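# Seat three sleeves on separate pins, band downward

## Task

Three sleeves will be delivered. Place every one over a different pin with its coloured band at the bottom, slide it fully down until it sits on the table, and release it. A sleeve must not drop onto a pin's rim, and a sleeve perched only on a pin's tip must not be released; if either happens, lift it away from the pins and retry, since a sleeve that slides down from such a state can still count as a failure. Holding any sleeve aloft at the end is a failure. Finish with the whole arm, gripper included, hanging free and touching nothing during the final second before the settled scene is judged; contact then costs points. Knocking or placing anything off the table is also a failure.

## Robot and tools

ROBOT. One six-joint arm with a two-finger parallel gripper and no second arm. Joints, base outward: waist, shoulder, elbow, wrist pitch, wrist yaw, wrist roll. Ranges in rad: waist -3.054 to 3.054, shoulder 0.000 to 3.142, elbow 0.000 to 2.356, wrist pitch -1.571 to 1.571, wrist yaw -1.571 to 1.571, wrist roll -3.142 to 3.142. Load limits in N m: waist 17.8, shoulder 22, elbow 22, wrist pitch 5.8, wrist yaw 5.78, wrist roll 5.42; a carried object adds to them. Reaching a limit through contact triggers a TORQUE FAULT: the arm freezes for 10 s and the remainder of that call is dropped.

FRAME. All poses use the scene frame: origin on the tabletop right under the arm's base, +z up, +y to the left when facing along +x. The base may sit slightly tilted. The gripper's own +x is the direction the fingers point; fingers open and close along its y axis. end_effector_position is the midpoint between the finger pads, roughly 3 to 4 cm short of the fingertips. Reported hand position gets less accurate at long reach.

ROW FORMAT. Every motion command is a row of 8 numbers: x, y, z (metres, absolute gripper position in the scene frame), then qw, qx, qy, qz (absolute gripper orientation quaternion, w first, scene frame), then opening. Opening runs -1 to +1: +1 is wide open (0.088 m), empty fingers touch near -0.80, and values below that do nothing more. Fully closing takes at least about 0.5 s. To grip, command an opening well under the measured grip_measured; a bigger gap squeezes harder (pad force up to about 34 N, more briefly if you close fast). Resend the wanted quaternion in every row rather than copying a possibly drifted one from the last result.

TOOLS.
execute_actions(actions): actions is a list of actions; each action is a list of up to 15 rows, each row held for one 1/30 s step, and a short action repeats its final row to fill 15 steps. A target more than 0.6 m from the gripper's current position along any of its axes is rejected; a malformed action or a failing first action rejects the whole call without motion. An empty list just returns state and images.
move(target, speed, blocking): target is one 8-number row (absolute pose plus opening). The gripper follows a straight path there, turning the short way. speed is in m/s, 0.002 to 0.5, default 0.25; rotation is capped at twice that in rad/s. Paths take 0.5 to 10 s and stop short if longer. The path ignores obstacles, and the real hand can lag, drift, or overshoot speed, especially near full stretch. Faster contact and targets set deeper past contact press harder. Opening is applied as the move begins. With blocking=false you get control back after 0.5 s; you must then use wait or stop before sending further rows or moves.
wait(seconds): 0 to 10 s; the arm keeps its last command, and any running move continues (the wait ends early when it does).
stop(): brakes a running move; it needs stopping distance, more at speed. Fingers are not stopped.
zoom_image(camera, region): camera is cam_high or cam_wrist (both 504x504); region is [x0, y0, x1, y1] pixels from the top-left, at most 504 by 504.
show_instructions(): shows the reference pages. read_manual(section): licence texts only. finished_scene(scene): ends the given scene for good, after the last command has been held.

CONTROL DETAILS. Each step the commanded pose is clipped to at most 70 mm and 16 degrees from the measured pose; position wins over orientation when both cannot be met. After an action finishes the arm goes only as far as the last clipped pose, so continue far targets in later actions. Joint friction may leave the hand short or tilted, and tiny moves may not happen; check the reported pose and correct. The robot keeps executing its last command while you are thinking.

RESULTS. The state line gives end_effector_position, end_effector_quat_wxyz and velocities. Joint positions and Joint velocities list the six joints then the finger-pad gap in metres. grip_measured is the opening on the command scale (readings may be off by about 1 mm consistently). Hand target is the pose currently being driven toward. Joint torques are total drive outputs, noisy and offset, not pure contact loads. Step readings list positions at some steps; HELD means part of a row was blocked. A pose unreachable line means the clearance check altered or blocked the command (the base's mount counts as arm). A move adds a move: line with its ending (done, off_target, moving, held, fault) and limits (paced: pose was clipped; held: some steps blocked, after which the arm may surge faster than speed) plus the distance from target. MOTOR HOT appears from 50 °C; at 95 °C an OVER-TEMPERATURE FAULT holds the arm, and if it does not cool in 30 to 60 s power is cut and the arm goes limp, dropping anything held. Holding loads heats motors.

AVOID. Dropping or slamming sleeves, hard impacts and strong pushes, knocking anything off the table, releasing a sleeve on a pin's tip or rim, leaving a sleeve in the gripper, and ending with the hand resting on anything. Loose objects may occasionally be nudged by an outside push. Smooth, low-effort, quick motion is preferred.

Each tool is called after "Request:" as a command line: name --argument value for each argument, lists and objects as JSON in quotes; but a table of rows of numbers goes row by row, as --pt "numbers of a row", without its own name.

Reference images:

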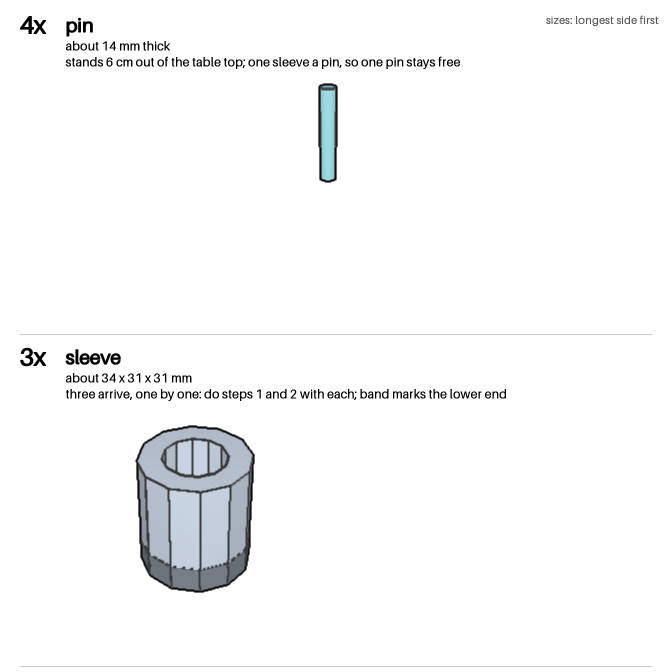

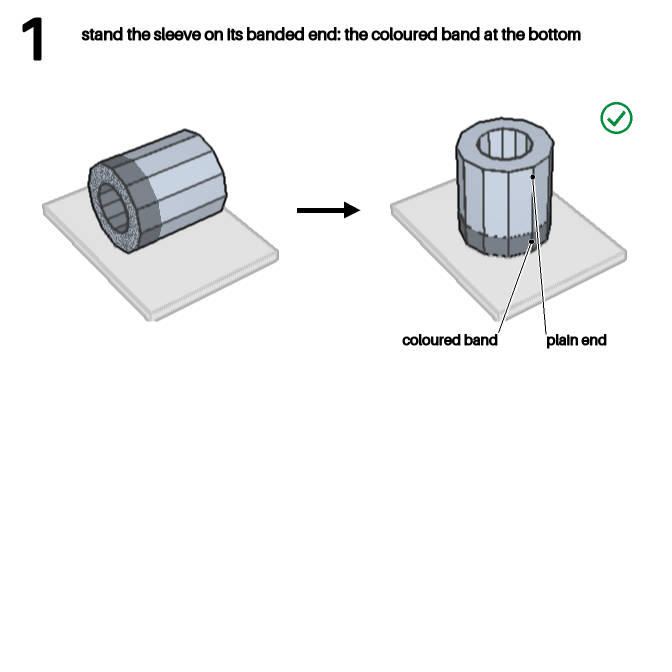

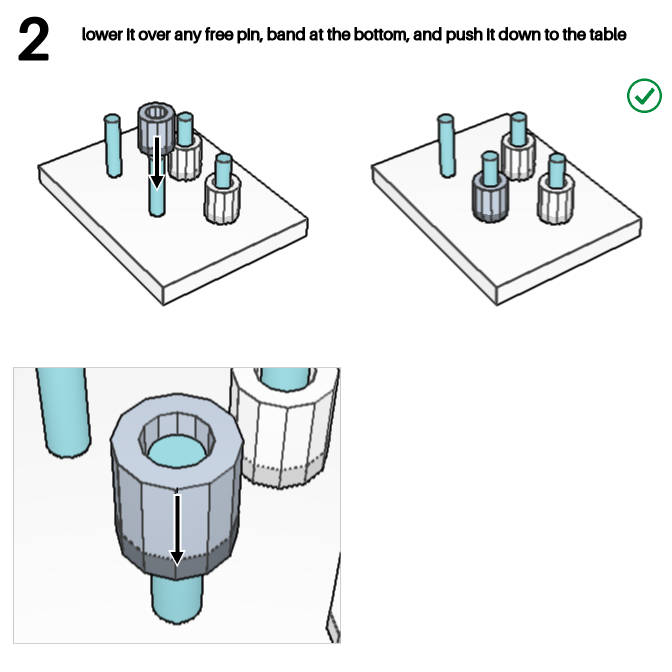

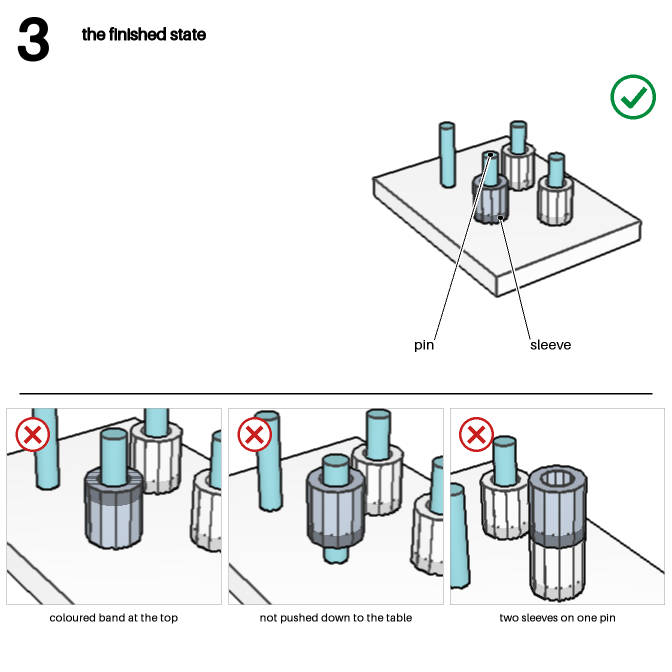

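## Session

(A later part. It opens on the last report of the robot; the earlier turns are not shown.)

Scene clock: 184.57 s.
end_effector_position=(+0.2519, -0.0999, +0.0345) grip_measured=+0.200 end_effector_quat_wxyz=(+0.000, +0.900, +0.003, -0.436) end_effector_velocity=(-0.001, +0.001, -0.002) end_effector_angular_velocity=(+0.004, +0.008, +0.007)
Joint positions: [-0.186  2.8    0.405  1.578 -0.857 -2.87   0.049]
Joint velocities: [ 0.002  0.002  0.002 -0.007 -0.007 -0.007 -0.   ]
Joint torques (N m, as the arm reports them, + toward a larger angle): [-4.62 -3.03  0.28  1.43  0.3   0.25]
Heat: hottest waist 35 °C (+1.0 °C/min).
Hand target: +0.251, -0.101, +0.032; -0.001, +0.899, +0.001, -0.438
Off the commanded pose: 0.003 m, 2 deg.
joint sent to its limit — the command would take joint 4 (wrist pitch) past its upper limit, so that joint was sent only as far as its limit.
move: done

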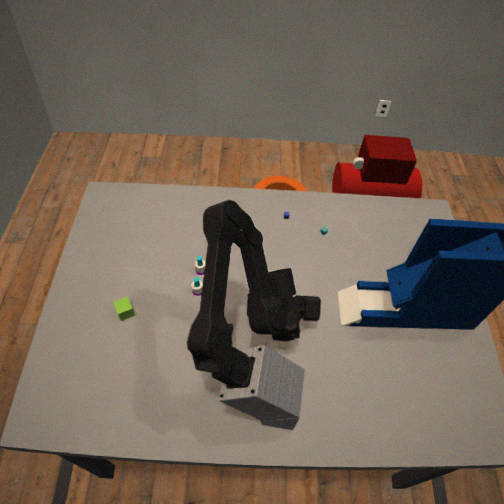

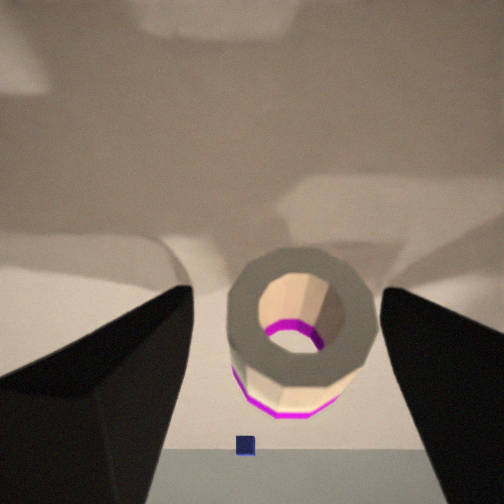

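Request:
move --target '[0.252,-0.1,0.034,0,-0.9,0,0.436,-0.6]'

Request:
move --target '[0.25,-0.1,0.075,0,-0.906,0,0.423,-0.6]' --speed 0.1

Request:
move --target '[0.25,-0.08,0.13,0.785,-0.453,0.366,0.211,-0.6]' --speed 0.4

Request:
move --target '[0.251,0.097,0.115,0.921,0.071,0.321,-0.204,-0.6]' --speed 0.3

Scene clock: 192.27 s.
end_effector_position=(+0.2521, -0.1004, +0.0343) grip_measured=-0.189 end_effector_quat_wxyz=(+0.000, +0.900, +0.002, -0.436) end_effector_velocity=(+0.000, -0.001, +0.001) end_effector_angular_velocity=(-0.010, -0.002, -0.002)
Joint positions: [-0.185  2.801  0.406  1.578 -0.853 -2.867  0.03 ]
Joint velocities: [-0.002 -0.007 -0.002 -0.007  0.007 -0.007 -0.   ]
Joint torques (N m, as the arm reports them, + toward a larger angle): [-4.63 -4.13 -0.51  1.41  0.3   0.17]
Heat: hottest waist 35 °C (+1.0 °C/min).
Hand target: +0.252, -0.100, +0.034; +0.000, +0.900, +0.000, -0.436
Off the commanded pose: 0.001 m, 0 deg.
joint sent to its limit — the command would take joint 4 (wrist pitch) past its upper limit, so that joint was sent only as far as its limit.
move: done

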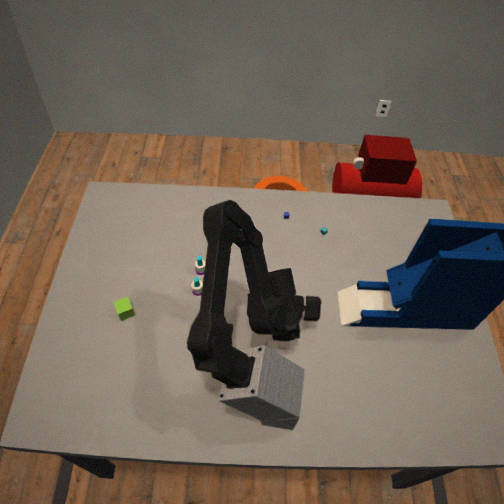

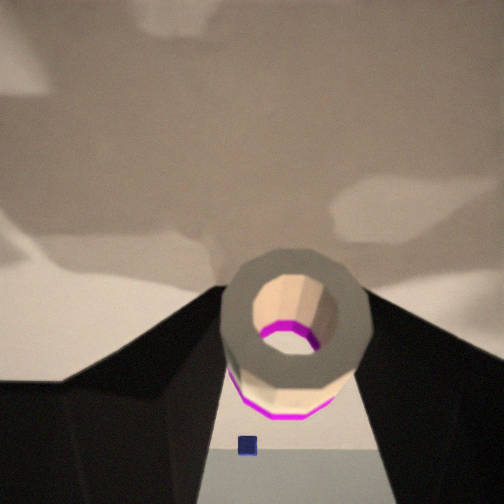

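Scene clock: 193.07 s.
end_effector_position=(+0.2500, -0.1017, +0.0735) grip_measured=-0.189 end_effector_quat_wxyz=(-0.000, +0.906, -0.003, -0.424) end_effector_velocity=(-0.001, +0.000, +0.002) end_effector_angular_velocity=(-0.007, +0.008, +0.006)
Joint positions: [-0.338  2.605  0.35   1.332 -0.939 -3.018  0.03 ]
Joint velocities: [-0.012 -0.027 -0.002 -0.051 -0.007 -0.037 -0.   ]
Joint torques (N m, as the arm reports them, + toward a larger angle): [-5.03 -4.73  0.23  1.17 -0.15 -0.12]
Heat: hottest waist 34 °C (+0.0 °C/min).
Hand target: +0.250, -0.100, +0.075; +0.001, +0.906, -0.001, -0.423
Off the commanded pose: 0.002 m, 0 deg.
move: done

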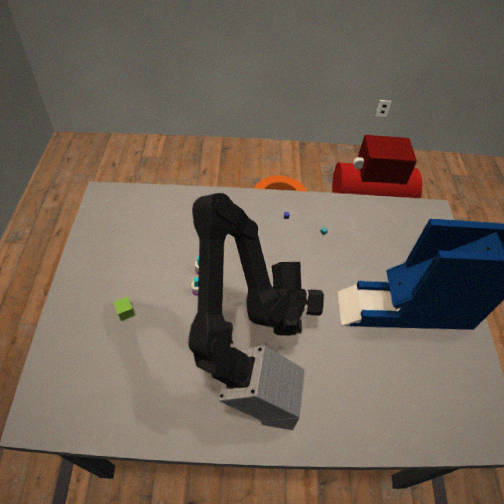

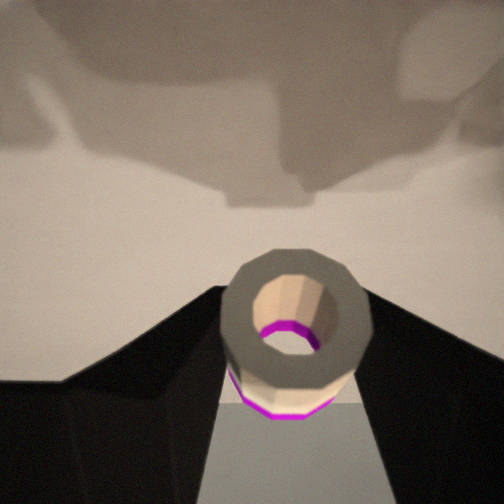

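Scene clock: 196.20 s.
end_effector_position=(+0.2508, -0.0817, +0.1292) grip_measured=-0.189 end_effector_quat_wxyz=(+0.782, -0.457, +0.367, +0.212) end_effector_velocity=(-0.003, +0.001, -0.002) end_effector_angular_velocity=(+0.023, +0.009, -0.016)
Joint positions: [-0.472  2.17   0.316  0.765 -1.012 -1.136  0.03 ]
Joint velocities: [-0.002 -0.002 -0.002 -0.022 -0.007  0.007 -0.   ]
Joint torques (N m, as the arm reports them, + toward a larger angle): [-4.45 -3.96  2.55  1.12 -0.21  0.26]
Heat: hottest waist 34 °C (-1.0 °C/min).
Hand target: +0.250, -0.080, +0.130; +0.785, -0.453, +0.367, +0.211
Off the commanded pose: 0.002 m, 1 deg.
move: done

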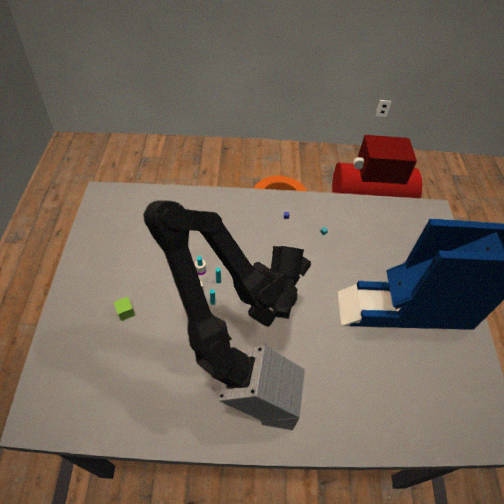

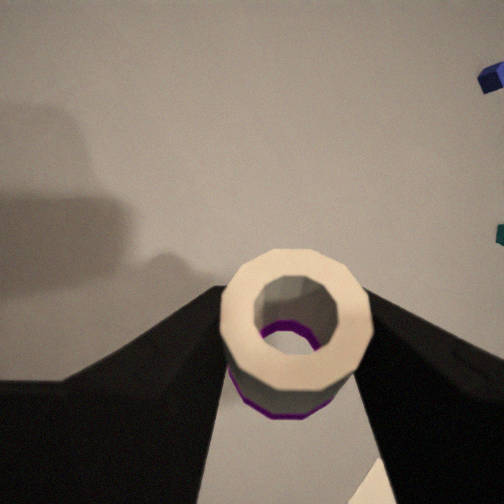

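Scene clock: 199.03 s.
end_effector_position=(+0.2489, +0.0950, +0.1132) grip_measured=-0.189 end_effector_quat_wxyz=(+0.920, +0.074, +0.325, -0.204) end_effector_velocity=(-0.000, +0.000, +0.001) end_effector_angular_velocity=(-0.003, -0.001, -0.009)
Joint positions: [0.665 1.061 0.189 0.217 0.187 1.185 0.03 ]
Joint velocities: [ 0.002 -0.007  0.007 -0.022  0.007  0.007 -0.   ]
Joint torques (N m, as the arm reports them, + toward a larger angle): [-1.66 -2.96  3.45  0.79  0.7   0.18]
Heat: hottest waist 34 °C (-1.0 °C/min).
Hand target: +0.251, +0.098, +0.115; +0.922, +0.077, +0.322, -0.202
Off the commanded pose: 0.003 m, 1 deg.
move: done

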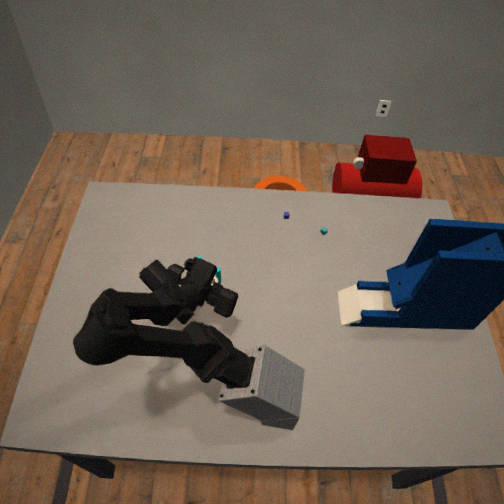

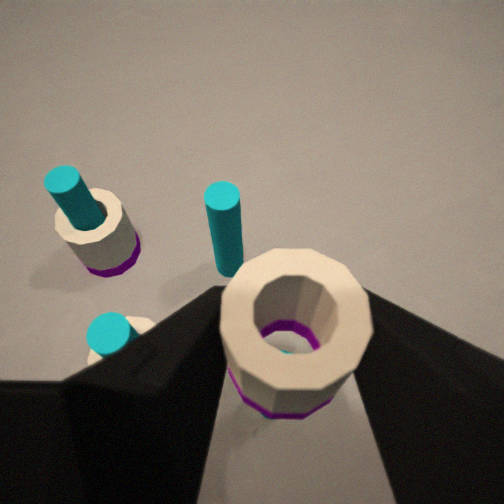

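Request:
move --target '[0.248,0.0955,0.1,0.921,0.071,0.321,-0.204,-0.6]' --speed 0.02

Scene clock: 201.70 s.
end_effector_position=(+0.2500, +0.0986, +0.1017) grip_measured=-0.189 end_effector_quat_wxyz=(+0.923, +0.073, +0.321, -0.200) end_effector_velocity=(-0.000, -0.004, +0.000) end_effector_angular_velocity=(-0.027, -0.002, -0.009)
Joint positions: [0.726 1.144 0.185 0.307 0.242 1.215 0.03 ]
Joint velocities: [ 0.002  0.012  0.002 -0.007  0.022 -0.007 -0.   ]
Joint torques (N m, as the arm reports them, + toward a larger angle): [-2.02 -2.06  1.45  1.06  0.74  0.19]
Heat: hottest waist 34 °C (-1.0 °C/min).
Hand target: +0.248, +0.096, +0.100; +0.922, +0.071, +0.322, -0.204
Off the commanded pose: 0.004 m, 1 deg.
move: done

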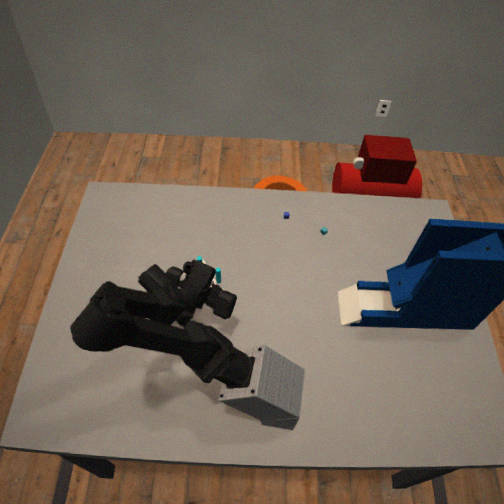

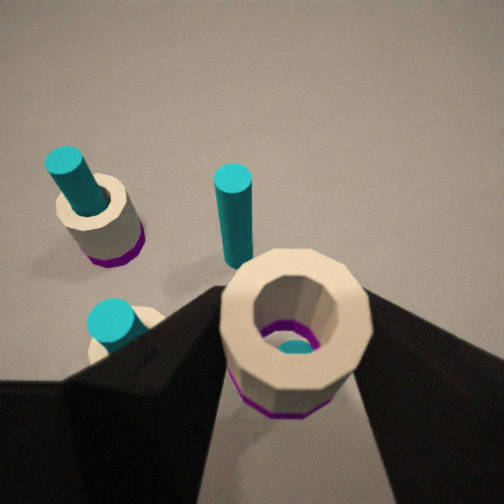

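Request:
move --target '[0.2455,0.094,0.098,0.921,0.071,0.321,-0.204,-0.6]' --speed 0.01

Request:
move --target '[0.2455,0.094,0.087,0.921,0.071,0.321,-0.204,-0.6]' --speed 0.015

Scene clock: 204.63 s.
end_effector_position=(+0.2477, +0.0969, +0.0995) grip_measured=-0.189 end_effector_quat_wxyz=(+0.923, +0.072, +0.320, -0.200) end_effector_velocity=(-0.001, -0.001, -0.000) end_effector_angular_velocity=(+0.011, -0.000, -0.003)
Joint positions: [0.737 1.152 0.173 0.326 0.251 1.222 0.03 ]
Joint velocities: [-0.002 -0.002 -0.007  0.007 -0.007  0.007 -0.   ]
Joint torques (N m, as the arm reports them, + toward a larger angle): [-1.91 -1.97  1.32  1.09  0.73  0.2 ]
Heat: hottest waist 33 °C (-2.0 °C/min).
Hand target: +0.246, +0.094, +0.098; +0.922, +0.071, +0.321, -0.204
Off the commanded pose: 0.004 m, 1 deg.
move: done

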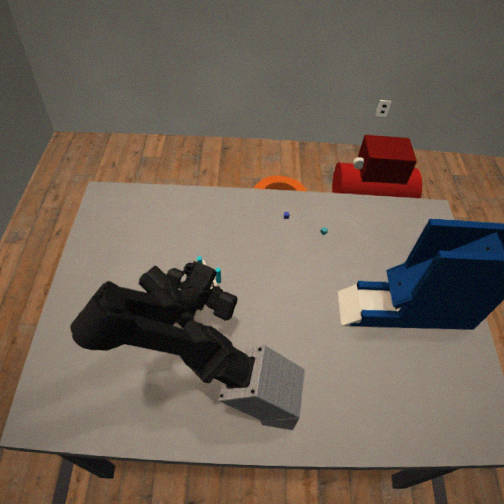

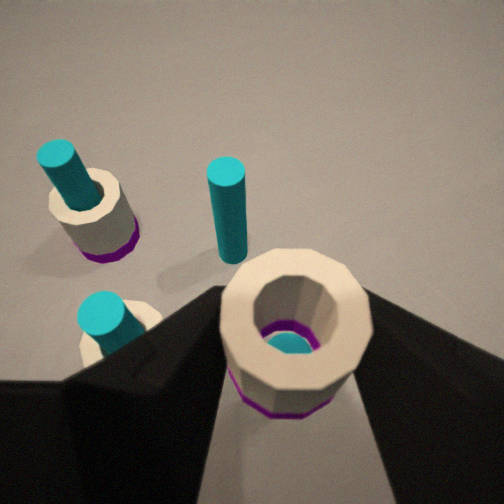

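Scene clock: 205.73 s.
end_effector_position=(+0.2513, +0.0958, +0.0955) grip_measured=-0.189 end_effector_quat_wxyz=(+0.928, +0.074, +0.303, -0.202) end_effector_velocity=(+0.000, -0.002, +0.000) end_effector_angular_velocity=(-0.000, -0.008, -0.009)
Joint positions: [0.763 1.219 0.171 0.404 0.305 1.245 0.03 ]
Joint velocities: [-0.002  0.007 -0.002  0.007  0.007  0.007 -0.   ]
Joint torques (N m, as the arm reports them, + toward a larger angle): [-0.84 -0.78  1.01  0.93 -0.09  0.23]
Heat: hottest waist 33 °C (-2.0 °C/min).
Hand target: +0.245, +0.094, +0.087; +0.922, +0.071, +0.321, -0.204
Off the commanded pose: 0.010 m, 2 deg.
move: off_target

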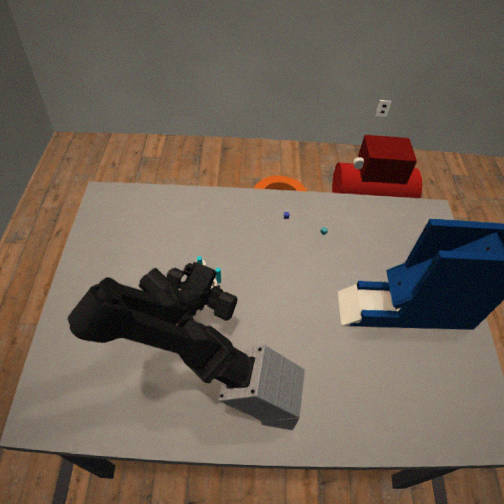

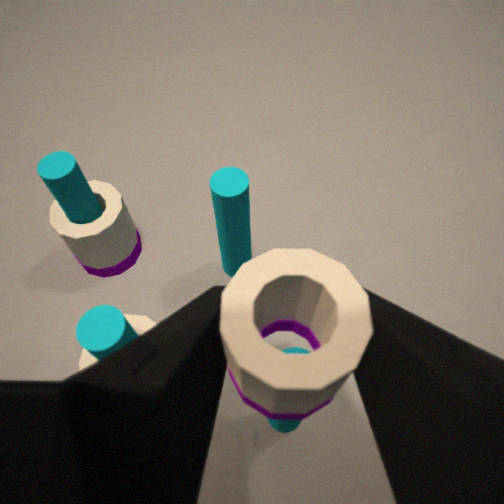

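Slid across; retry, slightly forward and a lighter push.

Request:
move --target '[0.2465,0.0935,0.106,0.921,0.071,0.321,-0.204,-0.6]' --speed 0.02

Request:
move --target '[0.2465,0.0935,0.096,0.921,0.071,0.321,-0.204,-0.6]' --speed 0.01

Request:
move --target '[0.2465,0.0935,0.091,0.921,0.071,0.321,-0.204,-0.6]' --speed 0.005

Scene clock: 210.00 s.
end_effector_position=(+0.2463, +0.0928, +0.1051) grip_measured=-0.189 end_effector_quat_wxyz=(+0.922, +0.071, +0.321, -0.206) end_effector_velocity=(-0.002, +0.000, -0.000) end_effector_angular_velocity=(+0.003, +0.018, +0.001)
Joint positions: [0.709 1.112 0.171 0.281 0.234 1.209 0.03 ]
Joint velocities: [-0.007 -0.012  0.002 -0.022 -0.022 -0.007 -0.   ]
Joint torques (N m, as the arm reports them, + toward a larger angle): [-2.28 -3.17  2.43  0.76  0.44 -0.19]
Heat: hottest waist 33 °C (-2.0 °C/min).
Hand target: +0.247, +0.093, +0.106; +0.922, +0.071, +0.321, -0.204
Off the commanded pose: 0.001 m, 0 deg.
move: done

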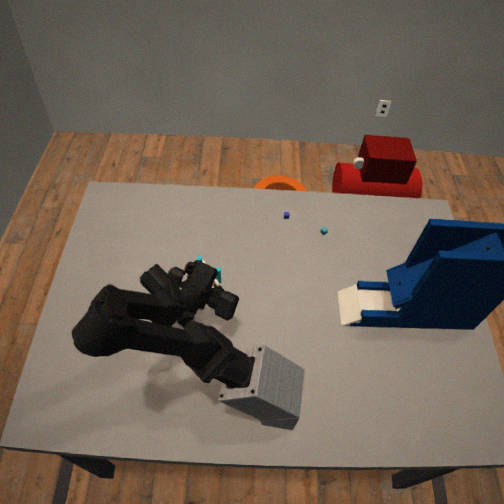

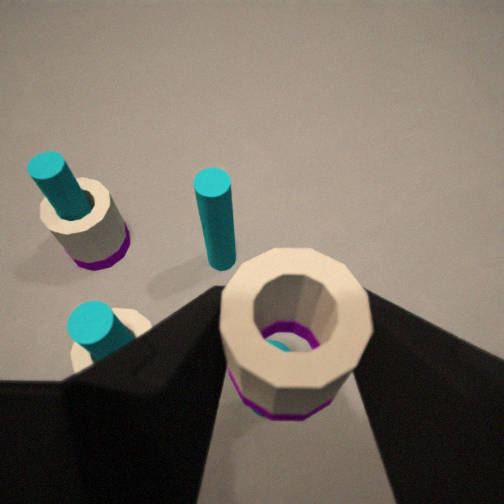

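Scene clock: 211.13 s.
end_effector_position=(+0.2477, +0.0955, +0.0972) grip_measured=-0.189 end_effector_quat_wxyz=(+0.923, +0.072, +0.321, -0.201) end_effector_velocity=(-0.003, -0.003, -0.003) end_effector_angular_velocity=(-0.007, +0.017, +0.001)
Joint positions: [0.739 1.172 0.171 0.346 0.252 1.223 0.03 ]
Joint velocities: [ 0.002  0.012 -0.007  0.007 -0.007 -0.007 -0.   ]
Joint torques (N m, as the arm reports them, + toward a larger angle): [-1.99 -2.21  1.58  1.07  0.74  0.16]
Heat: hottest waist 33 °C (-2.0 °C/min).
Hand target: +0.246, +0.094, +0.096; +0.922, +0.071, +0.321, -0.204
Off the commanded pose: 0.003 m, 0 deg.
move: done

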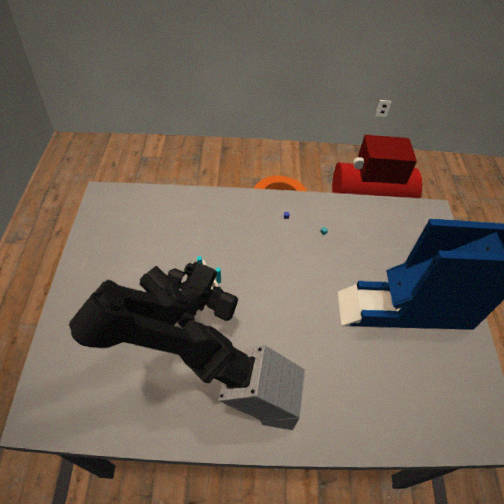

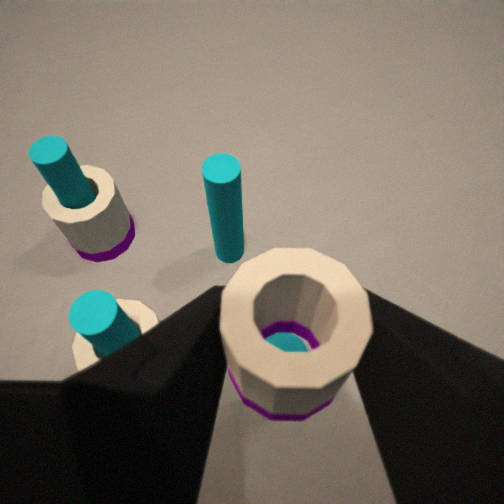

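Scene clock: 212.67 s.
end_effector_position=(+0.2480, +0.0957, +0.0922) grip_measured=-0.189 end_effector_quat_wxyz=(+0.923, +0.072, +0.321, -0.201) end_effector_velocity=(-0.002, -0.002, -0.001) end_effector_angular_velocity=(+0.002, +0.009, -0.011)
Joint positions: [0.756 1.211 0.171 0.383 0.266 1.234 0.03 ]
Joint velocities: [-0.002  0.002 -0.002 -0.007 -0.007  0.007  0.   ]
Joint torques (N m, as the arm reports them, + toward a larger angle): [-1.83 -2.19  1.23  1.11  0.75  0.16]
Heat: hottest waist 33 °C (-2.0 °C/min).
Hand target: +0.247, +0.094, +0.091; +0.922, +0.071, +0.321, -0.204
Off the commanded pose: 0.003 m, 0 deg.
move: done

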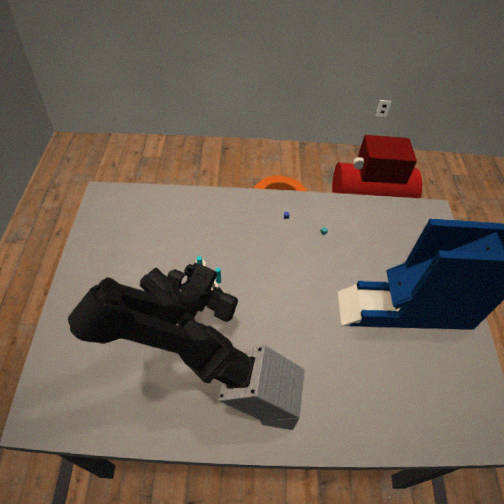

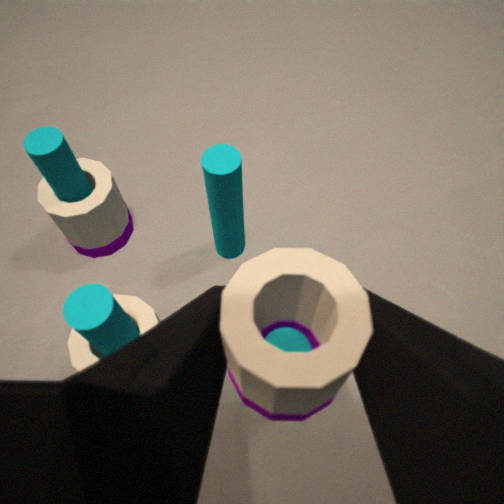

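Request:
move --target '[0.248,0.095,0.031,0.921,0.071,0.321,-0.204,-0.6]' --speed 0.03

Scene clock: 219.53 s.
end_effector_position=(+0.2484, +0.0942, +0.0358) grip_measured=-0.189 end_effector_quat_wxyz=(+0.924, +0.071, +0.315, -0.205) end_effector_velocity=(+0.001, -0.000, -0.000) end_effector_angular_velocity=(+0.007, -0.011, -0.001)
Joint positions: [0.929 1.656 0.217 0.739 0.415 1.353 0.03 ]
Joint velocities: [ 0.002  0.012 -0.002  0.022  0.007  0.007 -0.   ]
Joint torques (N m, as the arm reports them, + toward a larger angle): [-2.21 -1.86  0.15  0.76  0.22  0.18]
Heat: hottest waist 32 °C (-4.0 °C/min).
Hand target: +0.248, +0.095, +0.031; +0.922, +0.072, +0.322, -0.204
Off the commanded pose: 0.005 m, 1 deg.
move: done

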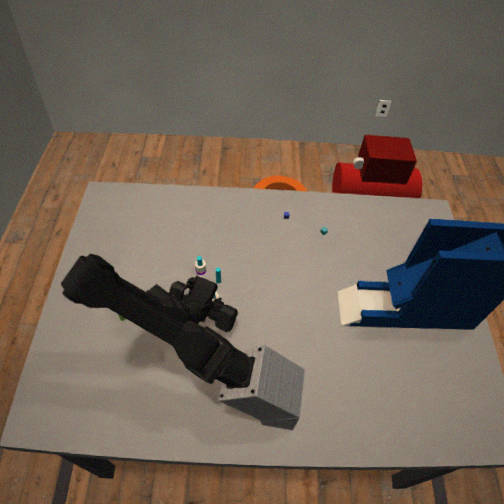

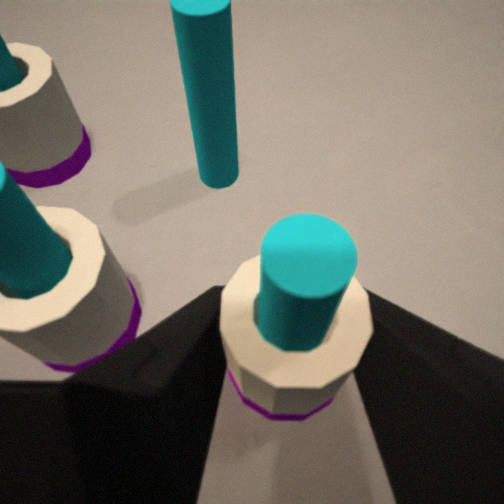

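Request:
move --target '[0.248,0.095,0.035,0.921,0.071,0.321,-0.204,0.05]'

Request:
move --target '[0.245,0.097,0.13,0.921,0.071,0.321,-0.204,0.05]' --speed 0.12

Request:
finished_scene --scene 1

Scene clock: 223.40 s.
end_effector_position=(+0.2469, +0.0932, +0.0346) grip_measured=+0.049 end_effector_quat_wxyz=(+0.922, +0.070, +0.320, -0.207) end_effector_velocity=(-0.003, +0.000, -0.003) end_effector_angular_velocity=(-0.009, +0.031, +0.016)
Joint positions: [0.927 1.655 0.217 0.729 0.405 1.354 0.041]
Joint velocities: [ 0.002 -0.002 -0.002 -0.007 -0.022 -0.022  0.   ]
Joint torques (N m, as the arm reports them, + toward a larger angle): [-2.96 -4.14 -0.7   0.52  0.42 -0.15]
Heat: hottest waist 32 °C (-4.0 °C/min).
Hand target: +0.248, +0.095, +0.035; +0.922, +0.071, +0.321, -0.204
Off the commanded pose: 0.002 m, 0 deg.
move: done

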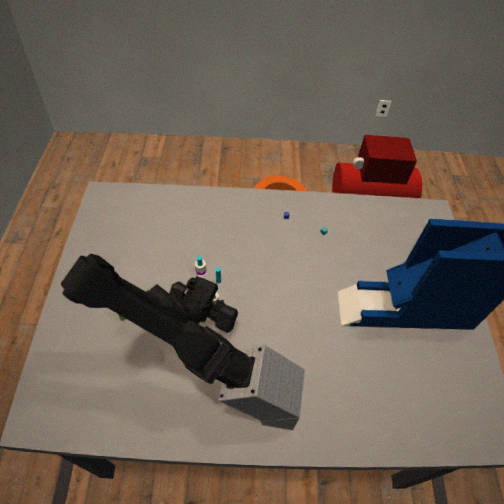

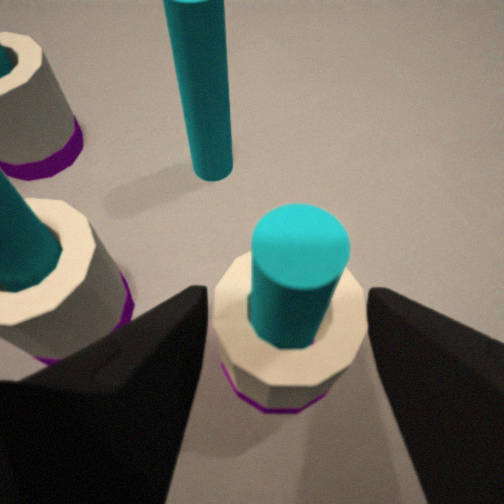

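Scene clock: 224.67 s.
end_effector_position=(+0.2430, +0.0934, +0.1278) grip_measured=+0.050 end_effector_quat_wxyz=(+0.921, +0.069, +0.321, -0.209) end_effector_velocity=(-0.004, -0.001, -0.001) end_effector_angular_velocity=(-0.000, +0.024, -0.004)
Joint positions: [0.631 0.936 0.19  0.089 0.175 1.159 0.041]
Joint velocities: [-0.007 -0.017  0.002 -0.037 -0.022 -0.007  0.   ]
Joint torques (N m, as the arm reports them, + toward a larger angle): [-2.02 -2.92  4.43  0.8   0.43 -0.11]
Heat: hottest waist 32 °C (-4.0 °C/min).
Hand target: +0.245, +0.096, +0.130; +0.922, +0.070, +0.321, -0.204
Off the commanded pose: 0.005 m, 1 deg.
move: done

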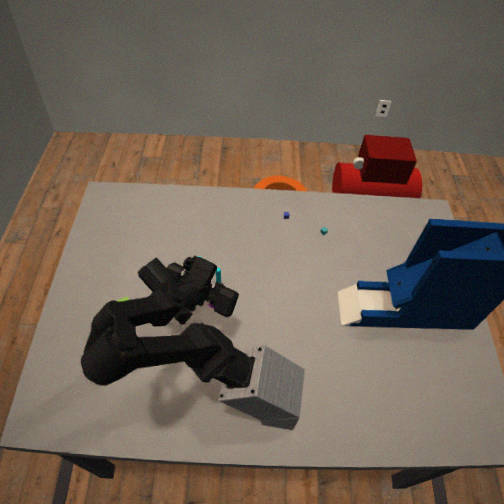

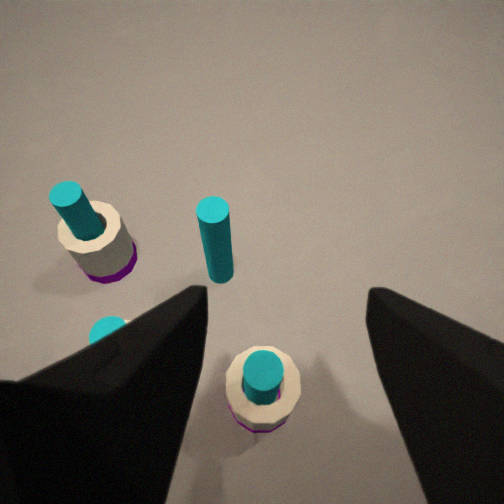

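The scene is finished: the task was done.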